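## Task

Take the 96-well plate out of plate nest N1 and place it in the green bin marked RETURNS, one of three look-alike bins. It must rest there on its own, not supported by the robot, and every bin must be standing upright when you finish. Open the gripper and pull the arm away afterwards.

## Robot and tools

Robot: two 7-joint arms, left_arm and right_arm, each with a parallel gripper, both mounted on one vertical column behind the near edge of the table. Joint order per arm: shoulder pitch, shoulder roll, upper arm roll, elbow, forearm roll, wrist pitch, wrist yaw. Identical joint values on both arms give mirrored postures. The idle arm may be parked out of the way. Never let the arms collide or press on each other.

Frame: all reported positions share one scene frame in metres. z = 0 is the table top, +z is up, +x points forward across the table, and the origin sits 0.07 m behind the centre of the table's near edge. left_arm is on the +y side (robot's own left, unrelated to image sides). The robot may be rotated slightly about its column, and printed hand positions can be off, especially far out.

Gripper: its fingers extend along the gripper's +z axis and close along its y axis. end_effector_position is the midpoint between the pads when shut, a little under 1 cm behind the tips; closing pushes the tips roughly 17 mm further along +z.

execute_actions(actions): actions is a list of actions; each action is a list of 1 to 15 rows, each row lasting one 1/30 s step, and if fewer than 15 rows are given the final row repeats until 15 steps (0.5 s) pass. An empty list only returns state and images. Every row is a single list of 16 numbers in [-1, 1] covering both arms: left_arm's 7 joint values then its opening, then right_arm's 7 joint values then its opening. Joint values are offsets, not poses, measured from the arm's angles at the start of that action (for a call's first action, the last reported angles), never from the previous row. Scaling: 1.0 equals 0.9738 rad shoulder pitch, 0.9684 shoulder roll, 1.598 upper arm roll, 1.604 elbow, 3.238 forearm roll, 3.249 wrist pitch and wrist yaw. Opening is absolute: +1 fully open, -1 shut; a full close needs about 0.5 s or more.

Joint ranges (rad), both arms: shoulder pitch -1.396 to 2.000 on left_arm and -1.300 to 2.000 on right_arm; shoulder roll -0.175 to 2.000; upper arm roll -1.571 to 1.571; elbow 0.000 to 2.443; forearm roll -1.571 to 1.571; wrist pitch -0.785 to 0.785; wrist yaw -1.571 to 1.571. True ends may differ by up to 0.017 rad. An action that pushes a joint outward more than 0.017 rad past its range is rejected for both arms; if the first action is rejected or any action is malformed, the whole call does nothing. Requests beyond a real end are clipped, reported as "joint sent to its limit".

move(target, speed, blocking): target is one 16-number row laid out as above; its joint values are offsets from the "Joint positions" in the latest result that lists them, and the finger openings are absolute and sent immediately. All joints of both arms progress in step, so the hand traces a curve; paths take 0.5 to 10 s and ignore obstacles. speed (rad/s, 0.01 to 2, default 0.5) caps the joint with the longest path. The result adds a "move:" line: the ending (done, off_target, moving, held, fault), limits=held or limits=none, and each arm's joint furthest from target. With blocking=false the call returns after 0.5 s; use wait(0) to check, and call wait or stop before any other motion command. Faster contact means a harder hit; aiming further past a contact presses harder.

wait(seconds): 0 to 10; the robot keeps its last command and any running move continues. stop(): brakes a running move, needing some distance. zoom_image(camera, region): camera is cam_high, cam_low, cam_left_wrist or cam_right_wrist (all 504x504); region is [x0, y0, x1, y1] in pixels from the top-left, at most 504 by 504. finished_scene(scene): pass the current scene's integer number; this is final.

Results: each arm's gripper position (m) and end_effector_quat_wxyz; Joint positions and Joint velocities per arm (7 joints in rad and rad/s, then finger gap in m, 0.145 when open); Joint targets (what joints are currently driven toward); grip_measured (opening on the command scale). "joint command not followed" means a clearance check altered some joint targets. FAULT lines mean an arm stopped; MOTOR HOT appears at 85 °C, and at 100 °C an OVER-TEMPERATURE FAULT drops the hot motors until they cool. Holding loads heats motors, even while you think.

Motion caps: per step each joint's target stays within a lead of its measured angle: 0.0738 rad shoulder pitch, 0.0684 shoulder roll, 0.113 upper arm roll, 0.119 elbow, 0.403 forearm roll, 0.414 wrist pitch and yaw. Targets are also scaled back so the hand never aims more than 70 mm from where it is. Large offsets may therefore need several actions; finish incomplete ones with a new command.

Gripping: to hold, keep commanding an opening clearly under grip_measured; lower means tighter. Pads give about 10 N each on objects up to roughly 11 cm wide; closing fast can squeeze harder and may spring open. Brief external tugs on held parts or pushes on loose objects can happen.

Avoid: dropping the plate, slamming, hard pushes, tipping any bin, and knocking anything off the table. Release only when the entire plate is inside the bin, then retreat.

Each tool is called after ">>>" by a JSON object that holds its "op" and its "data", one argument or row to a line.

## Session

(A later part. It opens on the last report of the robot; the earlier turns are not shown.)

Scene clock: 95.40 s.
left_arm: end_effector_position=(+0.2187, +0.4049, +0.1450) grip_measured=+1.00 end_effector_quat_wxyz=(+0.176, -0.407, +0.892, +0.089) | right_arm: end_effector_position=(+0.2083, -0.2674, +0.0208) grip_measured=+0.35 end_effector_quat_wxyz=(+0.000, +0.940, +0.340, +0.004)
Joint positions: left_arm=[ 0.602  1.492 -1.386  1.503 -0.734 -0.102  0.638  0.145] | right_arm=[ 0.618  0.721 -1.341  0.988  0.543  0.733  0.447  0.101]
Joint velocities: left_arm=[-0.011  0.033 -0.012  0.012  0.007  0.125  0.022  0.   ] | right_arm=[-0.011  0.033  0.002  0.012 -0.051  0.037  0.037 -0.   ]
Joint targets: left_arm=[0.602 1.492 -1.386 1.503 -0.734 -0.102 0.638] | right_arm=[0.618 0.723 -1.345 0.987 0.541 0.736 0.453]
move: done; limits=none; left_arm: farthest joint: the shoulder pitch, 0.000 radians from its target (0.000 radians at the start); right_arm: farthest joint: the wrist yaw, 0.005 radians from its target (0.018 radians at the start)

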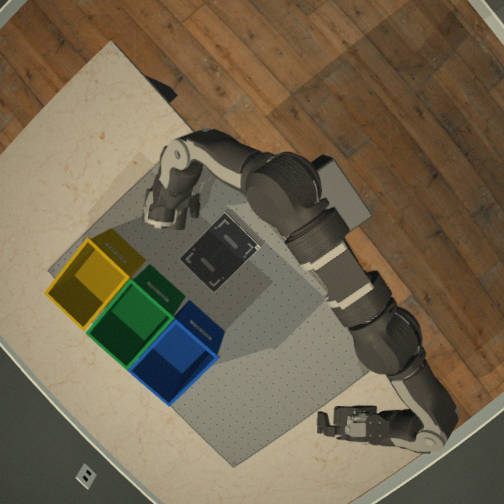

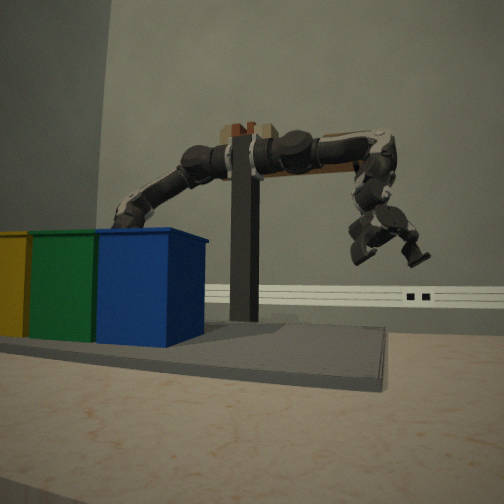

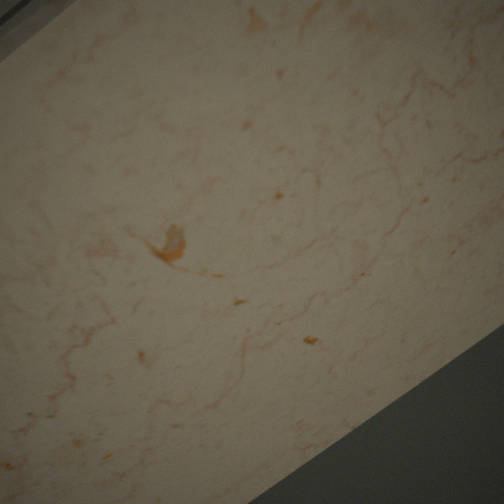

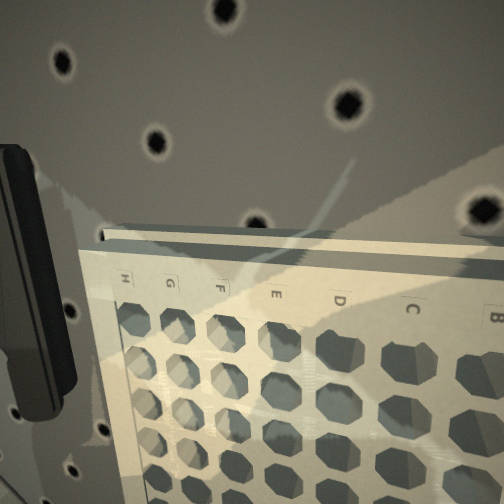

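>>> {"op": "execute_actions", "data": {
  "actions": [
    [[0,0,0,0,0,0,0,1,0.0018,0.002,-0.0003,0.0005,-0.0005,0.0004,0.0012,0.35],[0,0,0,0,0,0,0,1,0.0035,0.0042,-0.0006,0.001,-0.001,0.0008,0.0025,0.33],[0,0,0,0,0,0,0,1,0.0053,0.0064,-0.001,0.0015,-0.0015,0.0013,0.0038,0.31],[0,0,0,0,0,0,0,1,0.007,0.0085,-0.0013,0.002,-0.002,0.0017,0.005,0.29]]
  ]
}}

Scene clock: 97.17 s.
left_arm: end_effector_position=(+0.2187, +0.4049, +0.1450) grip_measured=+1.00 end_effector_quat_wxyz=(+0.176, -0.407, +0.892, +0.089) | right_arm: end_effector_position=(+0.2089, -0.2707, +0.0231) grip_measured=+0.29 end_effector_quat_wxyz=(+0.001, +0.940, +0.340, +0.003)
Joint positions: left_arm=[ 0.602  1.492 -1.386  1.503 -0.734 -0.102  0.638  0.145] | right_arm=[ 0.624  0.73  -1.341  0.991  0.537  0.736  0.458  0.097]
Joint velocities: left_arm=[-0.077 -0.077 -0.017 -0.012  0.007 -0.066 -0.022  0.   ] | right_arm=[ 0.011  0.055  0.002  0.002 -0.051 -0.051 -0.11  -0.   ]
Joint targets: left_arm=[0.602 1.492 -1.386 1.503 -0.734 -0.102 0.638] | right_arm=[0.625 0.730 -1.343 0.992 0.536 0.739 0.464]

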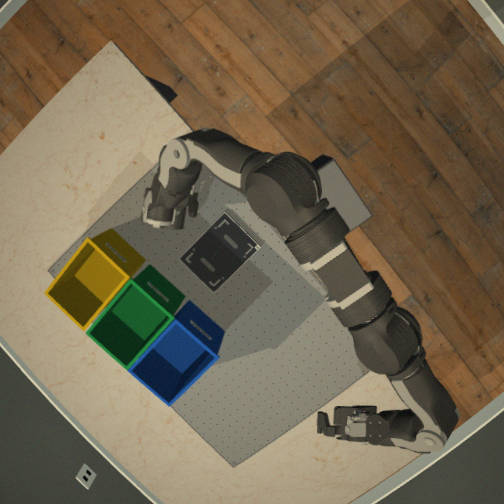

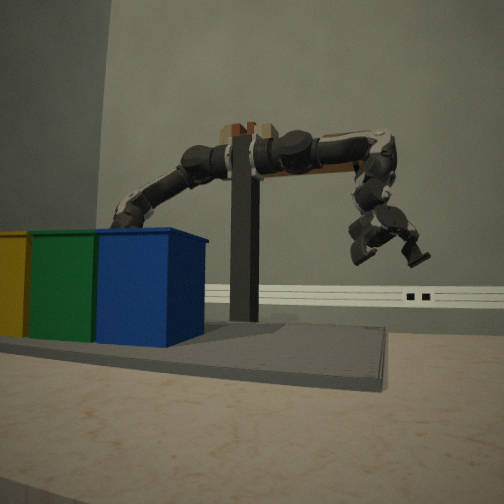

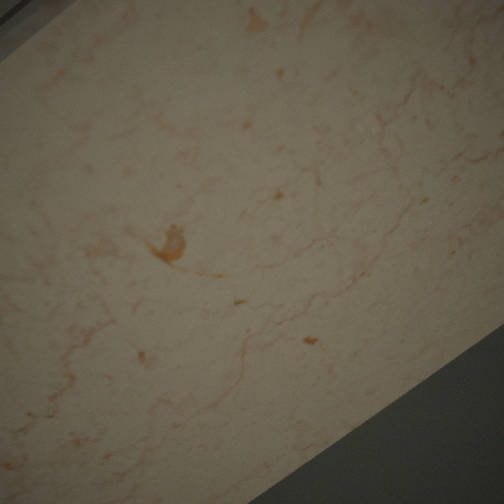

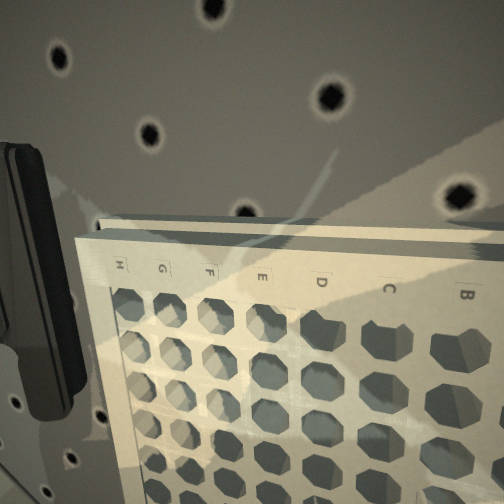

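>>> {"op": "execute_actions", "data": {
  "actions": [
    [[0,0,0,0,0,0,0,1,0,0,0,0,0,0,0,0.25],[0,0,0,0,0,0,0,1,0,0,0,0,0,0,0,0.21],[0,0,0,0,0,0,0,1,0,0,0,0,0,0,0,0.17],[0,0,0,0,0,0,0,1,0,0,0,0,0,0,0,0.14],[0,0,0,0,0,0,0,1,0,0,0,0,0,0,0,0.12],[0,0,0,0,0,0,0,1,0,0,0,0,0,0,0,0.10],[0,0,0,0,0,0,0,1,0,0,0,0,0,0,0,0.07],[0,0,0,0,0,0,0,1,0,0,0,0,0,0,0,0.04],[0,0,0,0,0,0,0,1,0,0,0,0,0,0,0,0.0],[0,0,0,0,0,0,0,1,0,0,0,0,0,0,0,-0.08],[0,0,0,0,0,0,0,1,0,0,0,0,0,0,0,-0.16],[0,0,0,0,0,0,0,1,0,0,0,0,0,0,0,-0.25],[0,0,0,0,0,0,0,1,0,0,0,0,0,0,0,-0.35],[0,0,0,0,0,0,0,1,0,0,0,0,0,0,0,-0.45],[0,0,0,0,0,0,0,1,0,0,0,0,0,0,0,-0.5]]
  ]
}}

Scene clock: 98.00 s.
left_arm: end_effector_position=(+0.2187, +0.4049, +0.1450) grip_measured=+1.00 end_effector_quat_wxyz=(+0.176, -0.407, +0.892, +0.089) | right_arm: end_effector_position=(+0.2089, -0.2707, +0.0231) grip_measured=+0.07 end_effector_quat_wxyz=(+0.001, +0.941, +0.340, +0.003)
Joint positions: left_arm=[ 0.602  1.492 -1.386  1.503 -0.734 -0.102  0.638  0.145] | right_arm=[ 0.624  0.73  -1.341  0.991  0.538  0.736  0.458  0.081]
Joint velocities: left_arm=[ 0.011 -0.011 -0.007 -0.007  0.022  0.037  0.037  0.   ] | right_arm=[-0.055 -0.011 -0.007 -0.012 -0.022 -0.022  0.066  0.   ]
Joint targets: left_arm=[0.602 1.492 -1.386 1.503 -0.734 -0.102 0.638] | right_arm=[0.624 0.730 -1.341 0.991 0.538 0.736 0.458]

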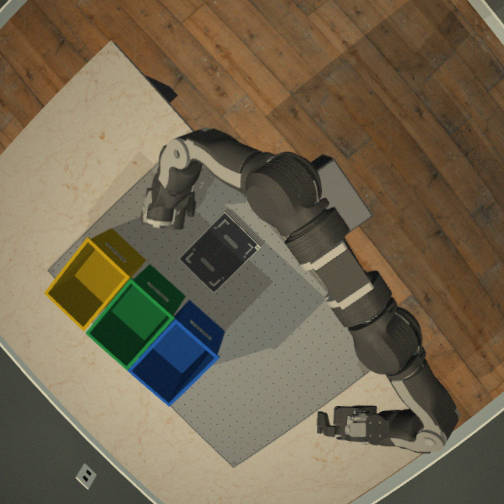

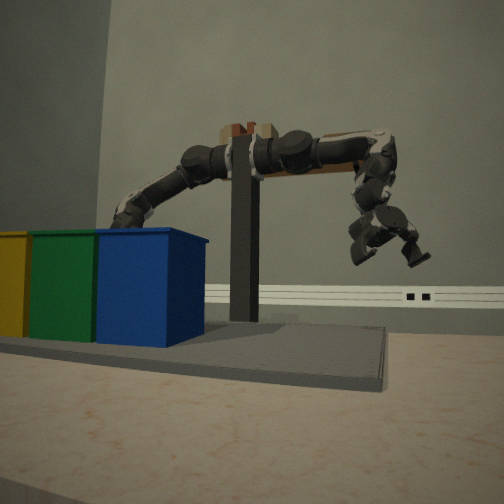

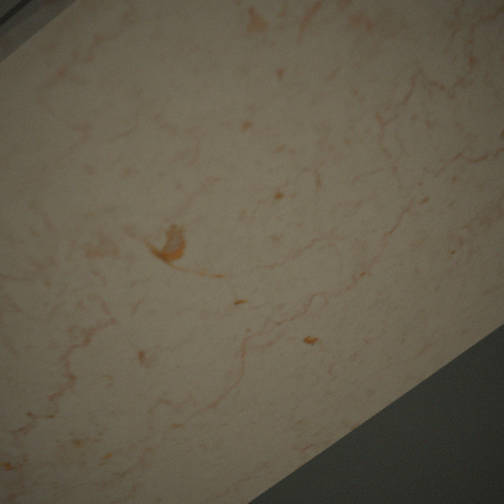

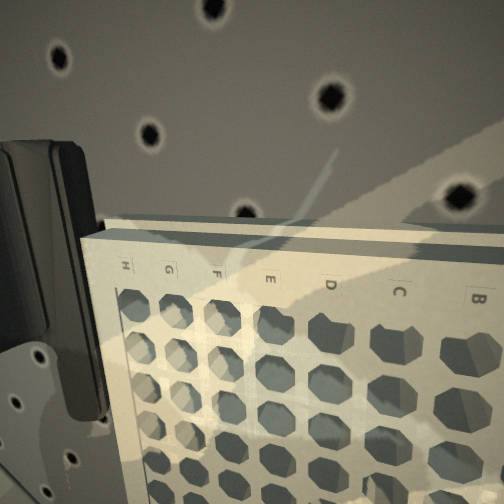

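>>> {"op": "move", "data": {
  "target": [0,0,0,0,0,0,0,1,-0.0808,0.2028,0.0288,0.1367,0.0048,0.0031,-0.0055,-0.5],
  "speed": 0.35
}}

Scene clock: 102.37 s.
left_arm: end_effector_position=(+0.2187, +0.4049, +0.1450) grip_measured=+1.00 end_effector_quat_wxyz=(+0.176, -0.407, +0.892, +0.089) | right_arm: end_effector_position=(+0.1761, -0.2933, +0.0424) grip_measured=+0.07 end_effector_quat_wxyz=(-0.001, +0.940, +0.342, -0.001)
Joint positions: left_arm=[ 0.602  1.492 -1.386  1.503 -0.734 -0.102  0.638  0.145] | right_arm=[ 0.548  0.927 -1.299  1.209  0.552  0.743  0.446  0.081]
Joint velocities: left_arm=[ 0.011  0.033 -0.007  0.007 -0.022 -0.066 -0.037  0.   ] | right_arm=[-0.099 -0.077 -0.012  0.007  0.022 -0.066  0.051 -0.   ]
Joint targets: left_arm=[0.602 1.492 -1.386 1.503 -0.734 -0.102 0.638] | right_arm=[0.546 0.926 -1.295 1.210 0.553 0.746 0.441]
move: done; limits=none; left_arm: farthest joint: the shoulder pitch, 0.000 radians from its target (0.000 radians at the start); right_arm: farthest joint: the wrist yaw, 0.006 radians from its target (0.018 radians at the start)

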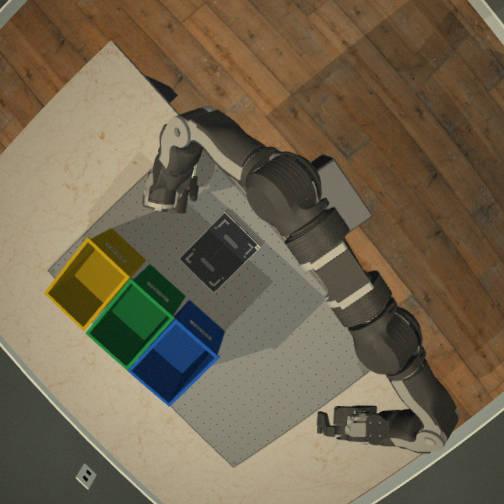

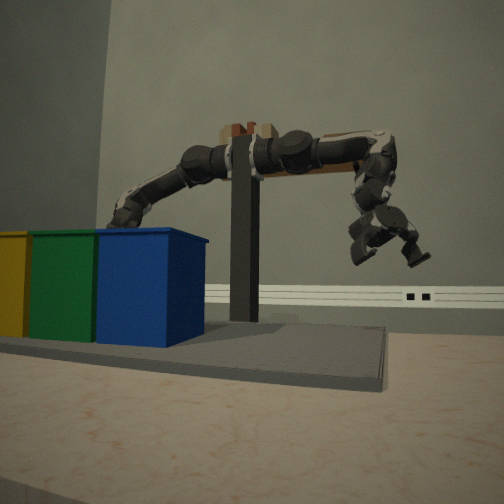

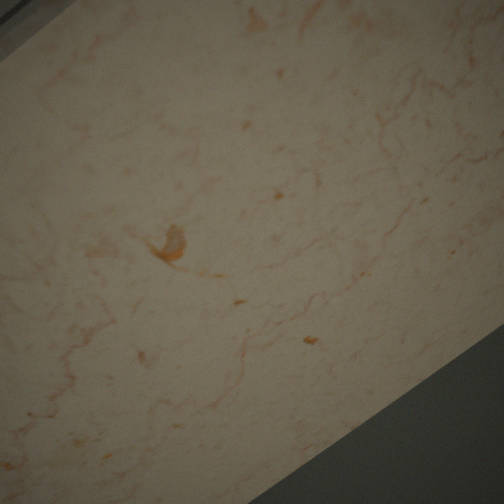

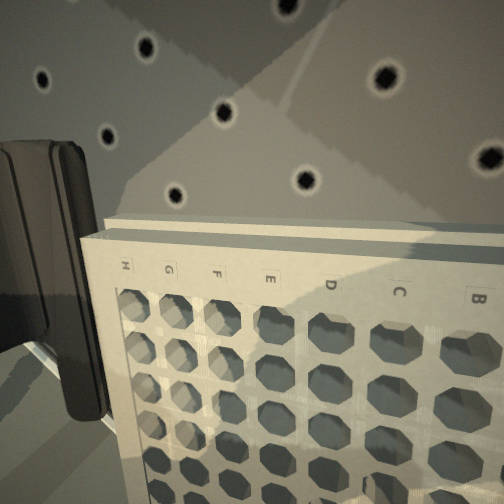

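>>> {"op": "move", "data": {
  "target": [0,0,0,0,0,0,0,1,0.3204,0.2406,0.2497,0.4121,0.2681,-0.0379,-0.2388,-0.5],
  "speed": 0.7
}}

Scene clock: 104.17 s.
left_arm: end_effector_position=(+0.2187, +0.4049, +0.1450) grip_measured=+1.00 end_effector_quat_wxyz=(+0.176, -0.407, +0.892, +0.089) | right_arm: end_effector_position=(+0.3407, -0.2248, +0.3361) grip_measured=+0.07 end_effector_quat_wxyz=(-0.030, +0.862, +0.125, +0.490)
Joint positions: left_arm=[ 0.602  1.492 -1.386  1.503 -0.734 -0.102  0.638  0.145] | right_arm=[ 0.861  1.159 -0.901  1.87   1.419  0.622 -0.325  0.081]
Joint velocities: left_arm=[ 0.011  0.011  0.002 -0.012  0.037 -0.022  0.022  0.   ] | right_arm=[-0.011 -0.077 -0.007  0.002 -0.051  0.007 -0.007 -0.   ]
Joint targets: left_arm=[0.602 1.492 -1.386 1.503 -0.734 -0.102 0.638] | right_arm=[0.860 1.161 -0.900 1.870 1.420 0.620 -0.330]
move: done; limits=none; left_arm: farthest joint: the shoulder pitch, 0.000 radians from its target (0.000 radians at the start); right_arm: farthest joint: the wrist yaw, 0.005 radians from its target (0.776 radians at the start)

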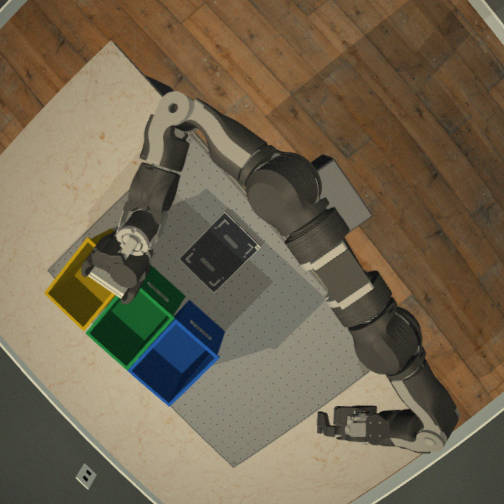

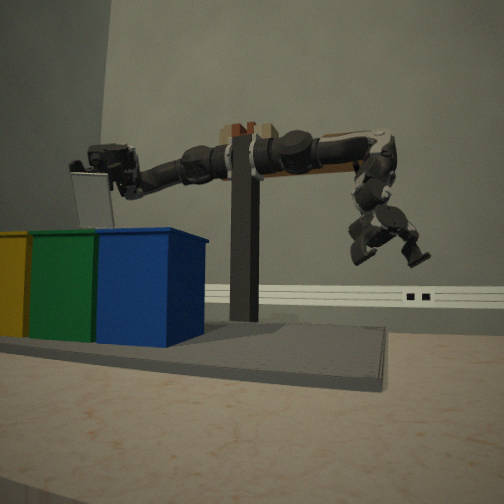

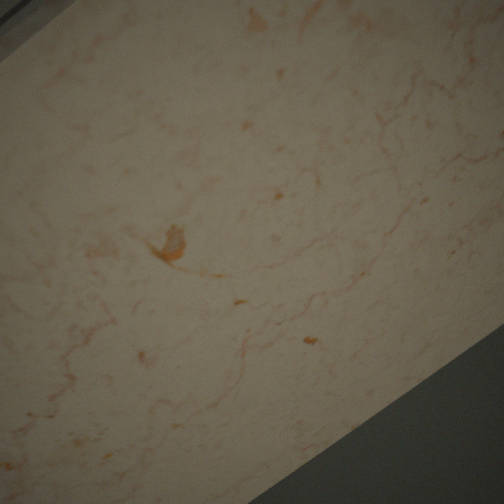

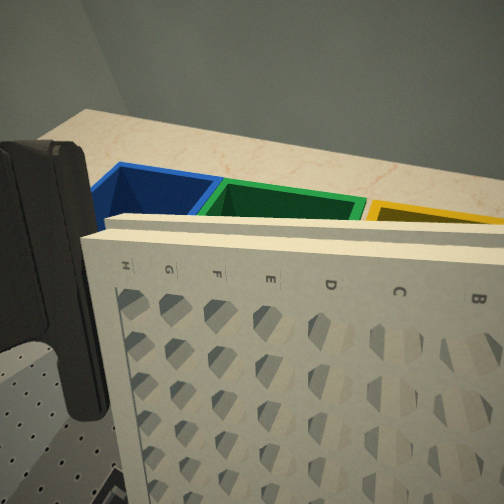

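>>> {"op": "move", "data": {
  "target": [0,0,0,0,0,0,0,1,0.3943,-0.8140,-0.1278,-0.4528,0.0348,0.0379,-0.1004,-0.5],
  "speed": 0.7
}}

Scene clock: 105.87 s.
left_arm: end_effector_position=(+0.2187, +0.4049, +0.1450) grip_measured=+1.00 end_effector_quat_wxyz=(+0.176, -0.407, +0.892, +0.089) | right_arm: end_effector_position=(+0.4615, -0.1214, +0.3317) grip_measured=+0.07 end_effector_quat_wxyz=(-0.023, +0.897, +0.047, +0.438)
Joint positions: left_arm=[ 0.602  1.492 -1.386  1.503 -0.734 -0.102  0.638  0.145] | right_arm=[ 1.243  0.372 -1.101  1.144  1.531  0.743 -0.646  0.081]
Joint velocities: left_arm=[ 0.055  0.033  0.002  0.002  0.007 -0.022 -0.066  0.   ] | right_arm=[ 0.011 -0.077 -0.002 -0.012  0.081 -0.022 -0.022 -0.   ]
Joint targets: left_arm=[0.602 1.492 -1.386 1.503 -0.734 -0.102 0.638] | right_arm=[1.245 0.371 -1.105 1.144 1.531 0.745 -0.651]
move: done; limits=none; left_arm: farthest joint: the shoulder pitch, 0.000 radians from its target (0.000 radians at the start); right_arm: farthest joint: the upper arm roll, 0.005 radians from its target (0.205 radians at the start)

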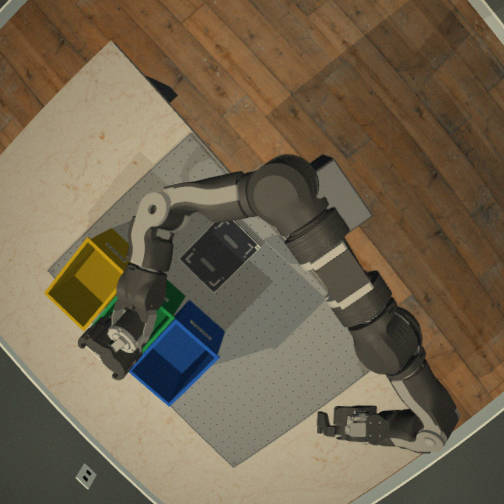

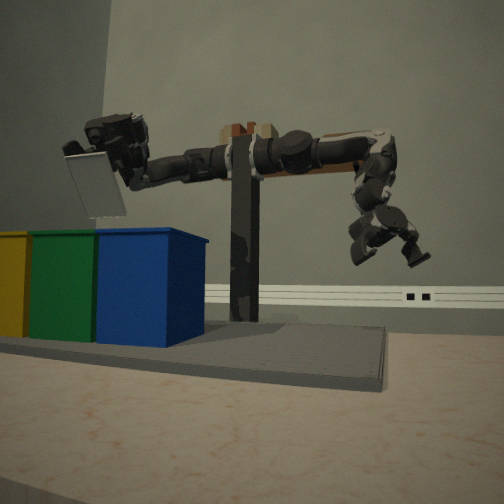

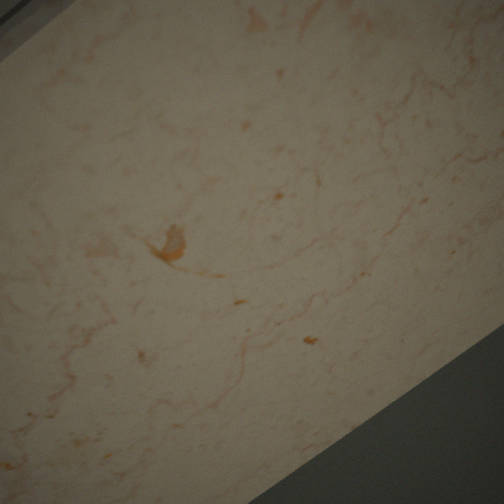

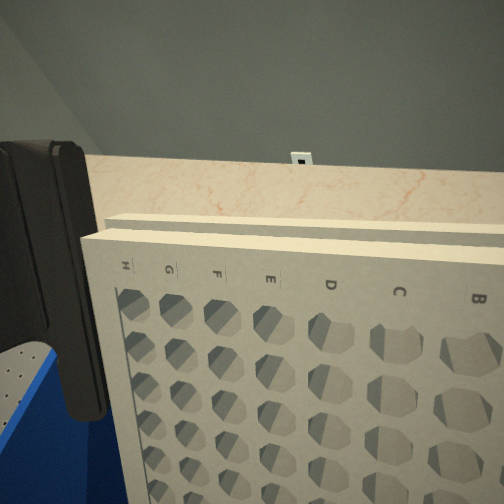

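>>> {"op": "move", "data": {
  "target": [0,0,0,0,0,0,0,1,-0.0826,-0.0747,-0.0672,-0.1243,-0.0186,-0.0229,0.0435,-0.5],
  "speed": 0.2
}}

Scene clock: 107.67 s.
left_arm: end_effector_position=(+0.2187, +0.4049, +0.1450) grip_measured=+1.00 end_effector_quat_wxyz=(+0.176, -0.407, +0.892, +0.089) | right_arm: end_effector_position=(+0.4596, -0.1218, +0.2530) grip_measured=+0.07 end_effector_quat_wxyz=(-0.019, +0.923, +0.046, +0.382)
Joint positions: left_arm=[ 0.602  1.492 -1.386  1.503 -0.734 -0.102  0.638  0.145] | right_arm=[ 1.164  0.301 -1.205  0.946  1.473  0.672 -0.51   0.081]
Joint velocities: left_arm=[ 0.099 -0.033 -0.002  0.002 -0.051  0.066 -0.007  0.   ] | right_arm=[-0.011 -0.011 -0.017 -0.002  0.051  0.037  0.081 -0.   ]
Joint targets: left_arm=[0.602 1.492 -1.386 1.503 -0.734 -0.102 0.638] | right_arm=[1.163 0.300 -1.208 0.945 1.471 0.668 -0.505]
move: done; limits=none; left_arm: farthest joint: the shoulder pitch, 0.000 radians from its target (0.000 radians at the start); right_arm: farthest joint: the wrist yaw, 0.005 radians from its target (0.142 radians at the start)

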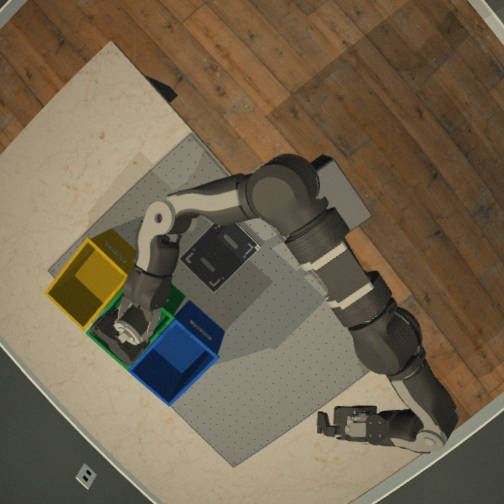

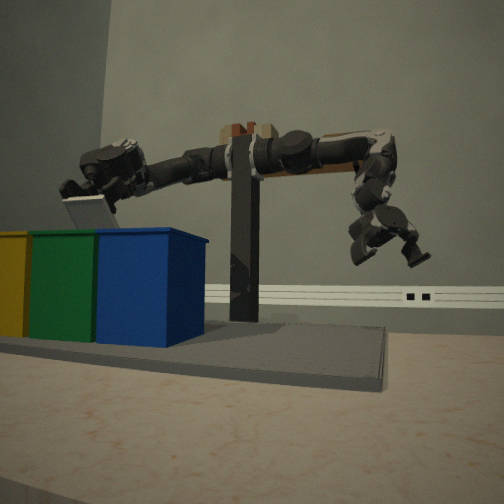

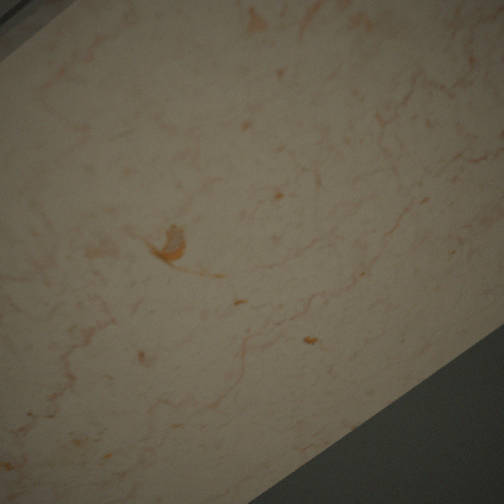

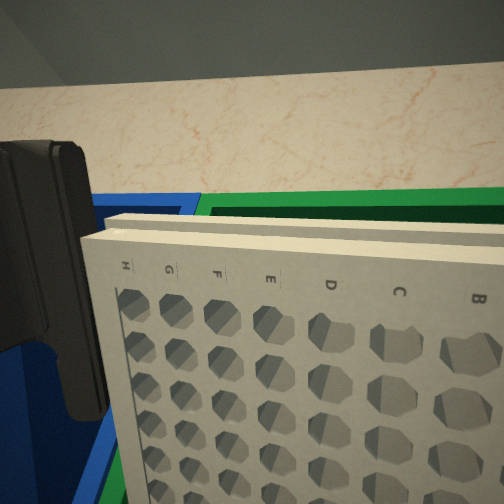

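>>> {"op": "zoom_image", "data": {
  "camera": "cam_right_wrist",
  "region": [60, 160, 260, 260]
}}

>>> {"op": "zoom_image", "data": {
  "camera": "cam_high",
  "region": [60, 260, 200, 400]
}}

Region (60, 160, 260, 260) of cam_right_wrist's 504x504 image, scaled by 2.520, with more detail than that image has.

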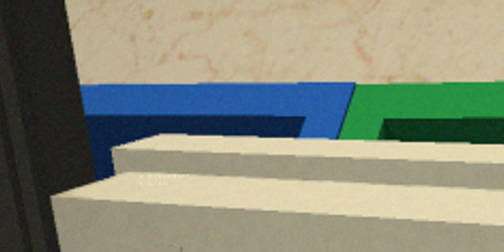

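Region (60, 260, 200, 400) of cam_high's 504x504 image, scaled by 3.600, with more detail than that image has.

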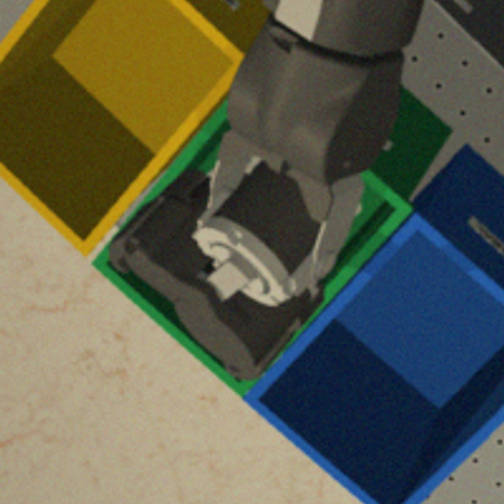

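>>> {"op": "move", "data": {
  "target": [0,0,0,0,0,0,0,1,-0.0325,-0.1998,0.0430,-0.2479,-0.0760,0.0043,0.0781,-0.5],
  "speed": 0.3
}}

Scene clock: 110.20 s.
left_arm: end_effector_position=(+0.2187, +0.4049, +0.1450) grip_measured=+1.00 end_effector_quat_wxyz=(+0.176, -0.407, +0.892, +0.089) | right_arm: end_effector_position=(+0.4690, -0.1203, +0.2034) grip_measured=+0.07 end_effector_quat_wxyz=(-0.015, +0.941, +0.049, +0.336)
Joint positions: left_arm=[ 0.602  1.492 -1.386  1.503 -0.734 -0.102  0.638  0.145] | right_arm=[ 1.135  0.108 -1.139  0.551  1.228  0.684 -0.261  0.081]
Joint velocities: left_arm=[ 0.011 -0.099 -0.012 -0.007 -0.037  0.022 -0.007  0.   ] | right_arm=[-0.055 -0.099 -0.002 -0.002 -0.022  0.037 -0.022  0.   ]
Joint targets: left_arm=[0.602 1.492 -1.386 1.503 -0.734 -0.102 0.638] | right_arm=[1.132 0.107 -1.136 0.549 1.226 0.686 -0.256]
move: done; limits=none; left_arm: farthest joint: the shoulder pitch, 0.000 radians from its target (0.000 radians at the start); right_arm: farthest joint: the wrist yaw, 0.005 radians from its target (0.254 radians at the start)

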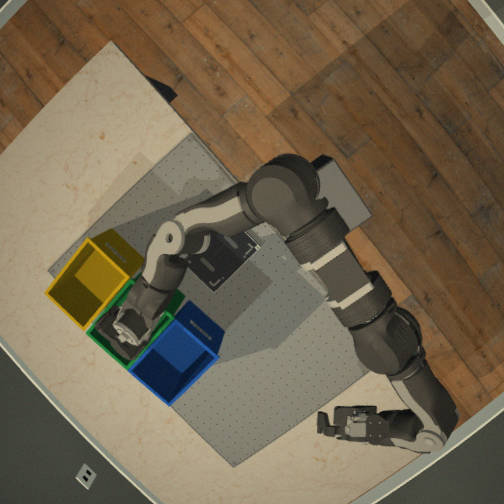

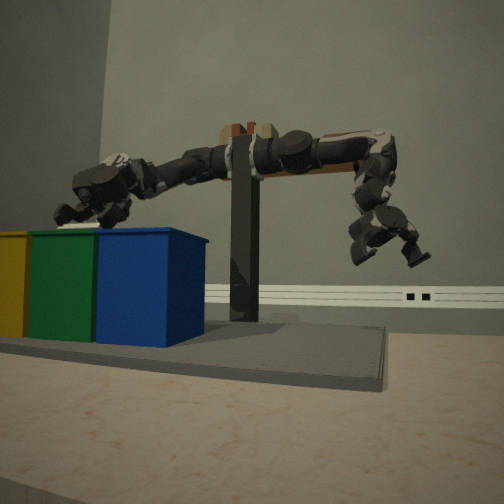

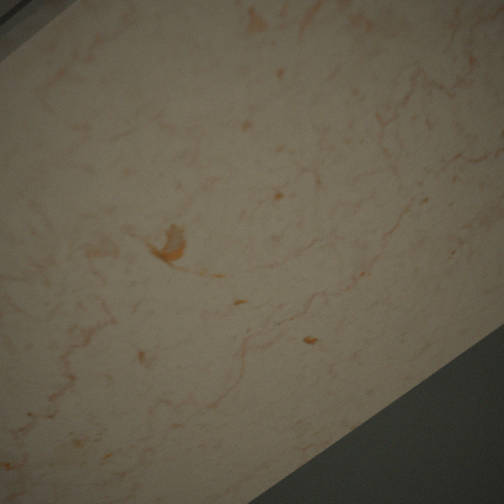

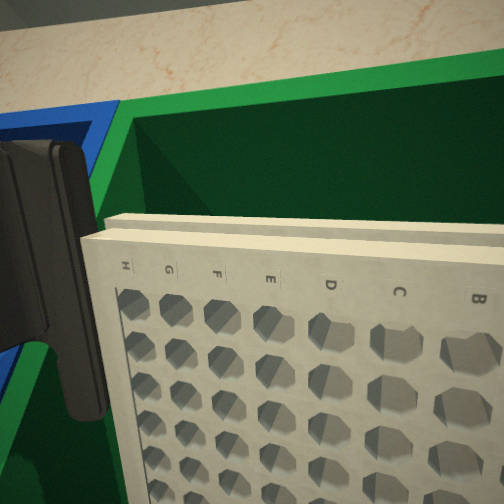

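>>> {"op": "zoom_image", "data": {
  "camera": "cam_right_wrist",
  "region": [0, 80, 200, 280]
}}

>>> {"op": "zoom_image", "data": {
  "camera": "cam_low",
  "region": [30, 160, 150, 280]
}}

Region (0, 80, 200, 280) of cam_right_wrist's 504x504 image, scaled by 2.520, with more detail than that image has.

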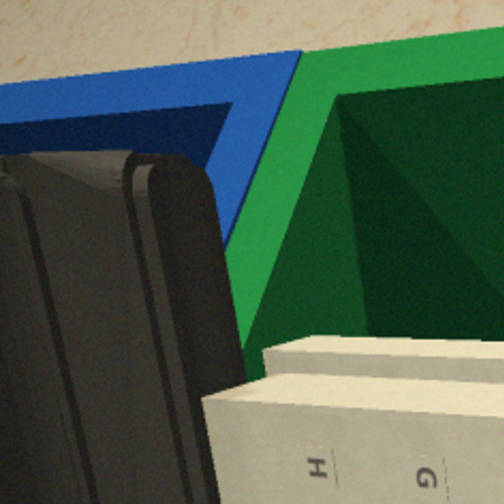

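Region (30, 160, 150, 280) of cam_low's 504x504 image, scaled by 4.200, with more detail than that image has.

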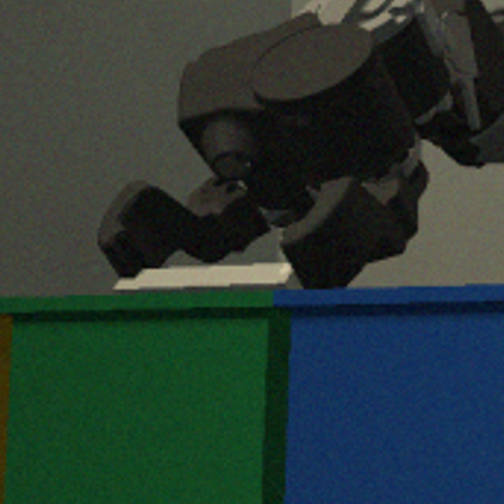

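>>> {"op": "move", "data": {
  "target": [0,0,0,0,0,0,0,1,0.0294,-0.1381,0.0326,-0.1855,-0.0506,-0.0065,0.0560,-0.5],
  "speed": 0.22
}}

Scene clock: 112.63 s.
left_arm: end_effector_position=(+0.2187, +0.4049, +0.1450) grip_measured=+1.00 end_effector_quat_wxyz=(+0.176, -0.407, +0.892, +0.089) | right_arm: end_effector_position=(+0.4704, -0.1200, +0.1835) grip_measured=+0.07 end_effector_quat_wxyz=(-0.014, +0.949, +0.051, +0.310)
Joint positions: left_arm=[ 0.602  1.492 -1.386  1.503 -0.734 -0.102  0.638  0.145] | right_arm=[ 1.164 -0.027 -1.09   0.257  1.066  0.663 -0.085  0.081]
Joint velocities: left_arm=[-0.033  0.011 -0.007  0.002 -0.081 -0.007  0.051  0.   ] | right_arm=[ 0.011 -0.033  0.007 -0.007  0.022 -0.037 -0.007 -0.   ]
Joint targets: left_arm=[0.602 1.492 -1.386 1.503 -0.734 -0.102 0.638] | right_arm=[1.164 -0.026 -1.088 0.253 1.064 0.663 -0.080]
move: done; limits=none; left_arm: farthest joint: the shoulder pitch, 0.000 radians from its target (0.000 radians at the start); right_arm: farthest joint: the wrist yaw, 0.006 radians from its target (0.182 radians at the start)

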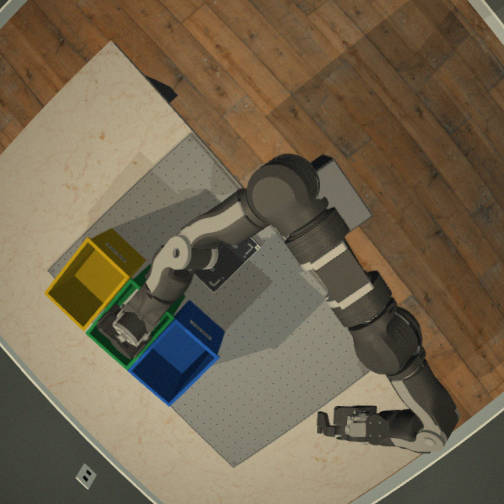

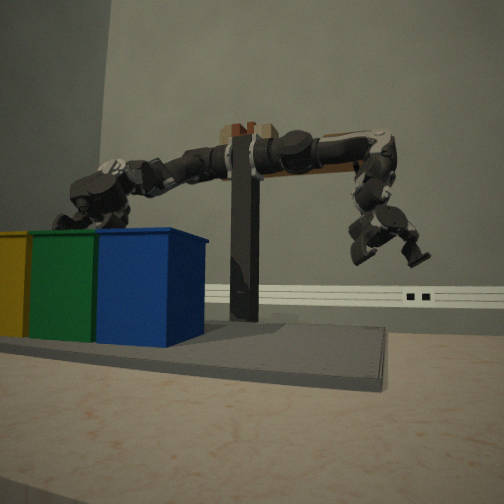

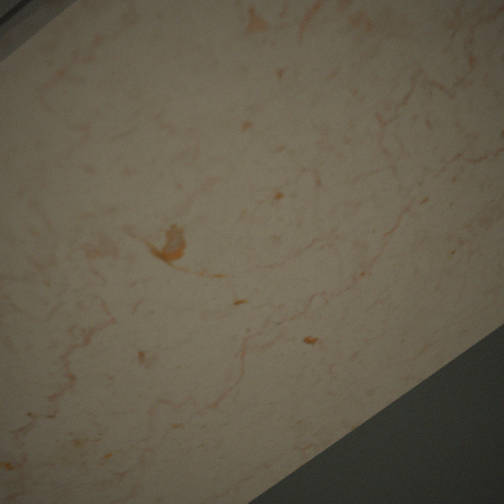

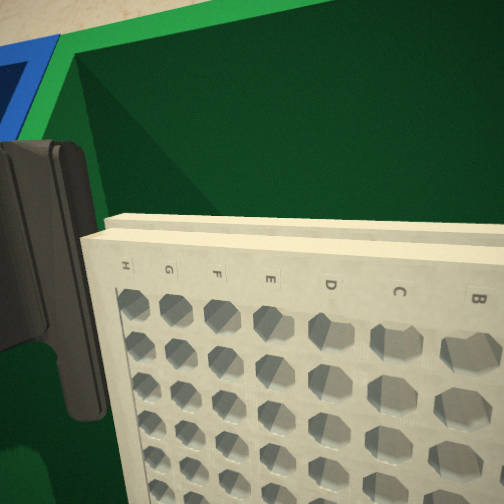

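>>> {"op": "zoom_image", "data": {
  "camera": "cam_low",
  "region": [30, 180, 130, 260]
}}

>>> {"op": "zoom_image", "data": {
  "camera": "cam_high",
  "region": [60, 260, 200, 400]
}}

Region (30, 180, 130, 260) of cam_low's 504x504 image, scaled by 5.040, with more detail than that image has; it fills the top 403 rows of this view, and the rest is white.

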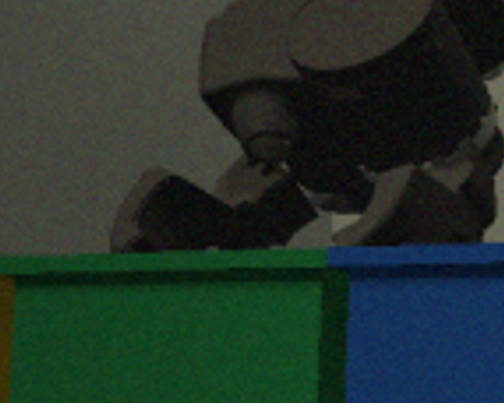

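Region (60, 260, 200, 400) of cam_high's 504x504 image, scaled by 3.600, with more detail than that image has.

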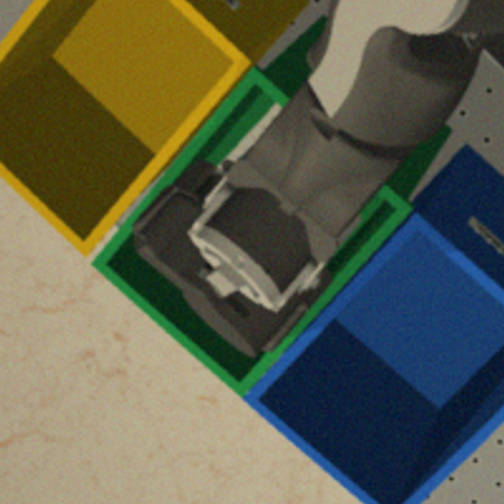

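>>> {"op": "execute_actions", "data": {
  "actions": [
    [[0,0,0,0,0,0,0,1,0,0,0,0,0,0,0,0.0],[0,0,0,0,0,0,0,1,0,0,0,0,0,0,0,0.04],[0,0,0,0,0,0,0,1,0,0,0,0,0,0,0,0.07],[0,0,0,0,0,0,0,1,0,0,0,0,0,0,0,0.09],[0,0,0,0,0,0,0,1,0,0,0,0,0,0,0,0.10],[0,0,0,0,0,0,0,1,0,0,0,0,0,0,0,0.11],[0,0,0,0,0,0,0,1,0,0,0,0,0,0,0,0.12],[0,0,0,0,0,0,0,1,0,0,0,0,0,0,0,0.13],[0,0,0,0,0,0,0,1,0,0,0,0,0,0,0,0.14],[0,0,0,0,0,0,0,1,0,0,0,0,0,0,0,0.15],[0,0,0,0,0,0,0,1,0,0,0,0,0,0,0,0.16]]
  ]
}}

Scene clock: 113.67 s.
left_arm: end_effector_position=(+0.2187, +0.4049, +0.1450) grip_measured=+1.00 end_effector_quat_wxyz=(+0.176, -0.407, +0.892, +0.089) | right_arm: end_effector_position=(+0.4704, -0.1200, +0.1835) grip_measured=+0.10 end_effector_quat_wxyz=(-0.014, +0.949, +0.051, +0.310)
Joint positions: left_arm=[ 0.602  1.492 -1.386  1.503 -0.734 -0.102  0.638  0.145] | right_arm=[ 1.164 -0.027 -1.09   0.257  1.066  0.663 -0.085  0.083]
Joint velocities: left_arm=[ 0.011  0.033 -0.012  0.007 -0.051  0.066 -0.037  0.   ] | right_arm=[-0.011  0.077 -0.002 -0.007  0.037  0.081  0.051 -0.   ]
Joint targets: left_arm=[0.602 1.492 -1.386 1.503 -0.734 -0.102 0.638] | right_arm=[1.164 -0.027 -1.090 0.257 1.066 0.663 -0.086]

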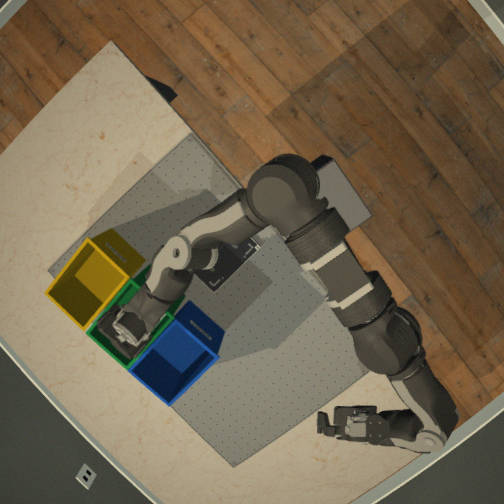

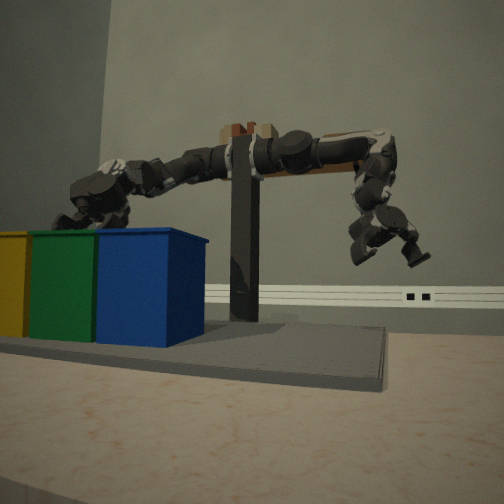

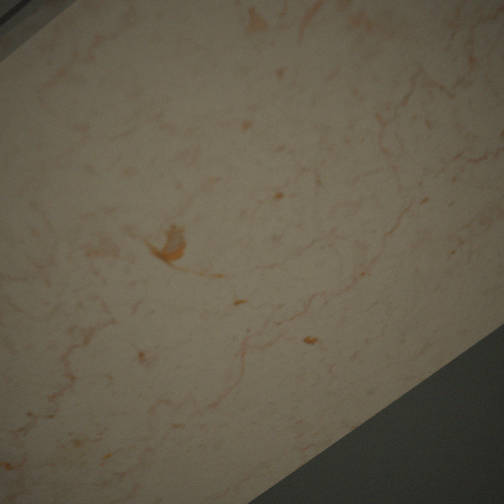

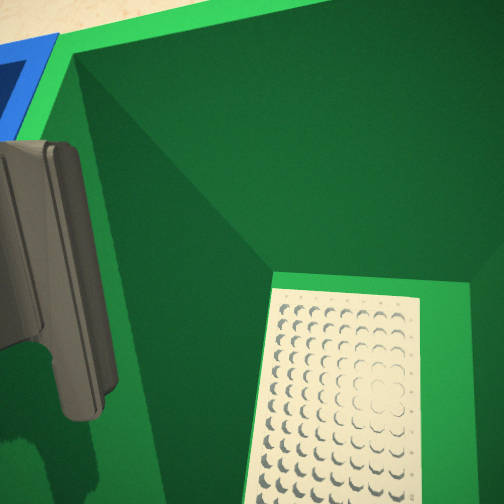

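>>> {"op": "move", "data": {
  "target": [0,0,0,0,0,0,0,1,-0.0014,0.3374,-0.0741,0.4287,0.1250,0.0017,-0.1291,-0.15],
  "speed": 0.7
}}

Scene clock: 116.00 s.
left_arm: end_effector_position=(+0.2187, +0.4049, +0.1450) grip_measured=+1.00 end_effector_quat_wxyz=(+0.176, -0.407, +0.892, +0.089) | right_arm: end_effector_position=(+0.4609, -0.1204, +0.2545) grip_measured=-0.15 end_effector_quat_wxyz=(-0.023, +0.921, +0.047, +0.386)
Joint positions: left_arm=[ 0.602  1.492 -1.386  1.503 -0.734 -0.102  0.638  0.145] | right_arm=[ 1.165  0.299 -1.203  0.943  1.469  0.665 -0.499  0.064]
Joint velocities: left_arm=[ 0.011  0.011  0.007 -0.017 -0.022 -0.007  0.066 -0.   ] | right_arm=[ 0.077  0.011 -0.012 -0.002  0.066 -0.022  0.066  0.   ]
Joint targets: left_arm=[0.602 1.492 -1.386 1.503 -0.734 -0.102 0.638] | right_arm=[1.163 0.300 -1.208 0.944 1.471 0.668 -0.505]
move: done; limits=none; left_arm: farthest joint: the shoulder pitch, 0.000 radians from its target (0.000 radians at the start); right_arm: farthest joint: the upper arm roll, 0.005 radians from its target (0.118 radians at the start)

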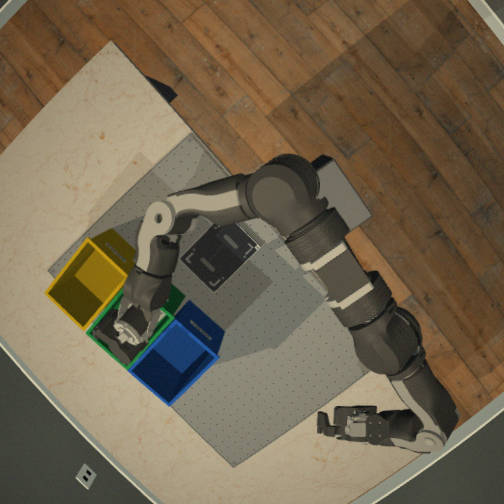

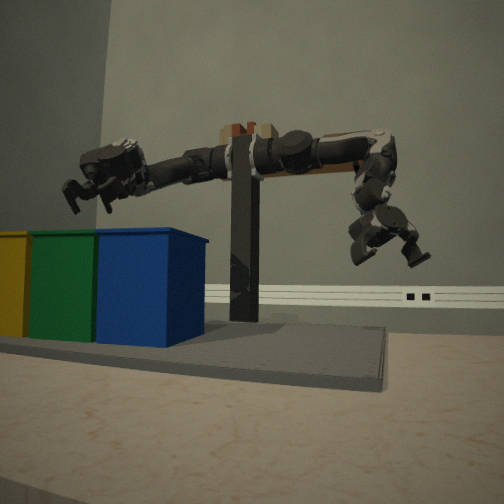

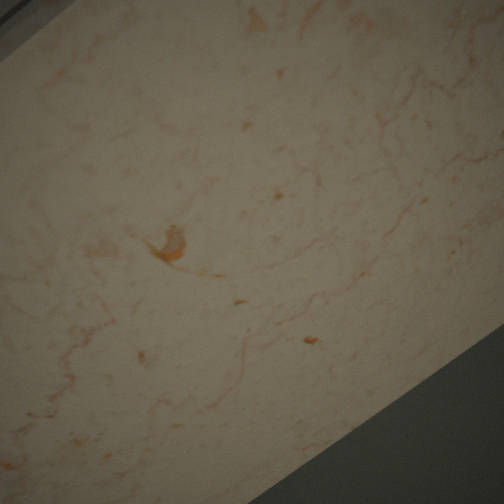

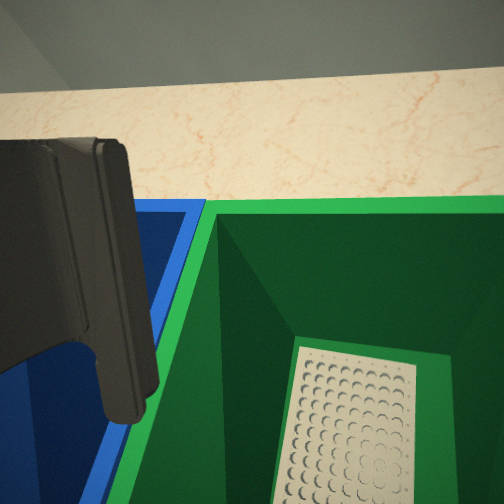

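>>> {"op": "move", "data": {
  "target": [0,0,0,0,0,0,0,1,-0.5597,0.3934,0.1270,0.6590,-0.3919,-0.2047,0.2613,-0.15],
  "speed": 1.0
}}

Scene clock: 117.90 s.
left_arm: end_effector_position=(+0.2187, +0.4049, +0.1450) grip_measured=+1.00 end_effector_quat_wxyz=(+0.176, -0.407, +0.892, +0.089) | right_arm: end_effector_position=(+0.2344, +0.0286, +0.3447) grip_measured=-0.15 end_effector_quat_wxyz=(-0.178, +0.418, +0.599, +0.659)
Joint positions: left_arm=[ 0.602  1.492 -1.386  1.503 -0.734 -0.102  0.638  0.145] | right_arm=[ 0.623  0.679 -1.004  1.999  0.202  0.004  0.344  0.064]
Joint velocities: left_arm=[ 0.033 -0.121 -0.017  0.007  0.007  0.037 -0.022  0.   ] | right_arm=[-0.077 -0.033 -0.007  0.002  0.022 -0.037 -0.007  0.   ]
Joint targets: left_arm=[0.602 1.492 -1.386 1.503 -0.734 -0.102 0.638] | right_arm=[0.620 0.680 -1.000 2.000 0.200 0.001 0.350]
move: done; limits=none; left_arm: farthest joint: the shoulder pitch, 0.000 radians from its target (0.000 radians at the start); right_arm: farthest joint: the wrist yaw, 0.006 radians from its target (0.850 radians at the start)

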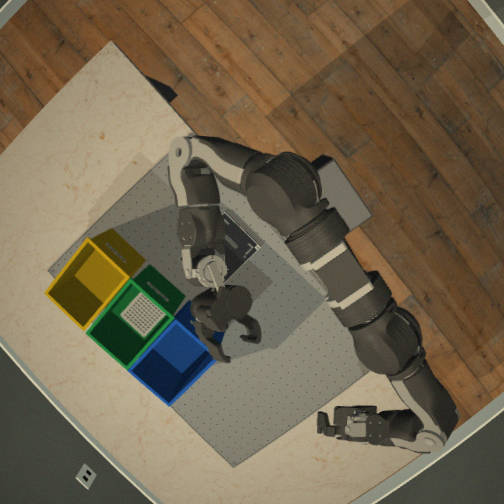

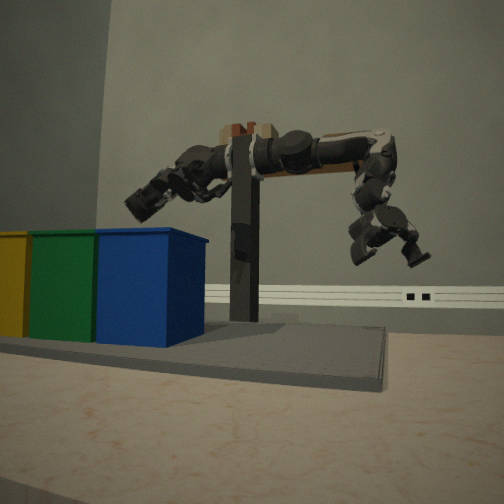

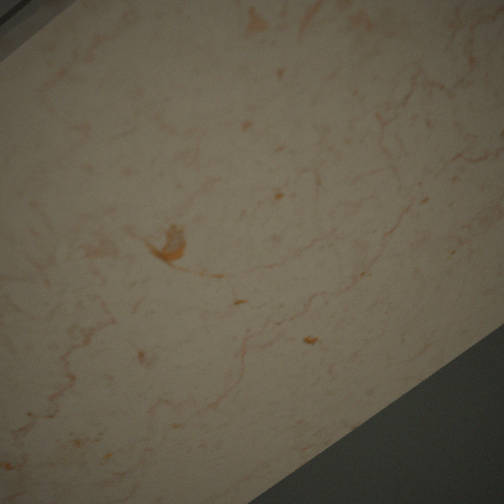

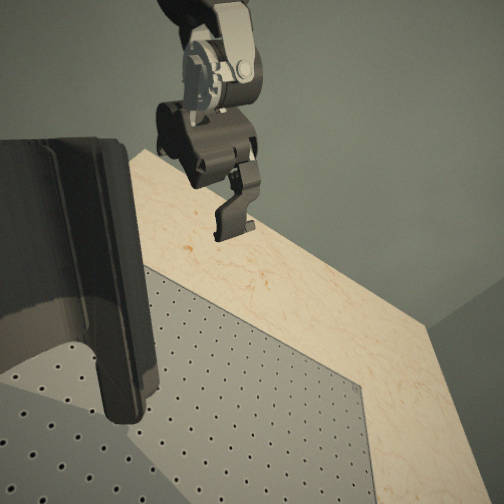

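The plate is lying in the green RETURNS bin, all three bins are upright, and the arm is clear.

>>> {"op": "finished_scene", "data": {
  "scene": 2
}}

The scene is finished: the task was done.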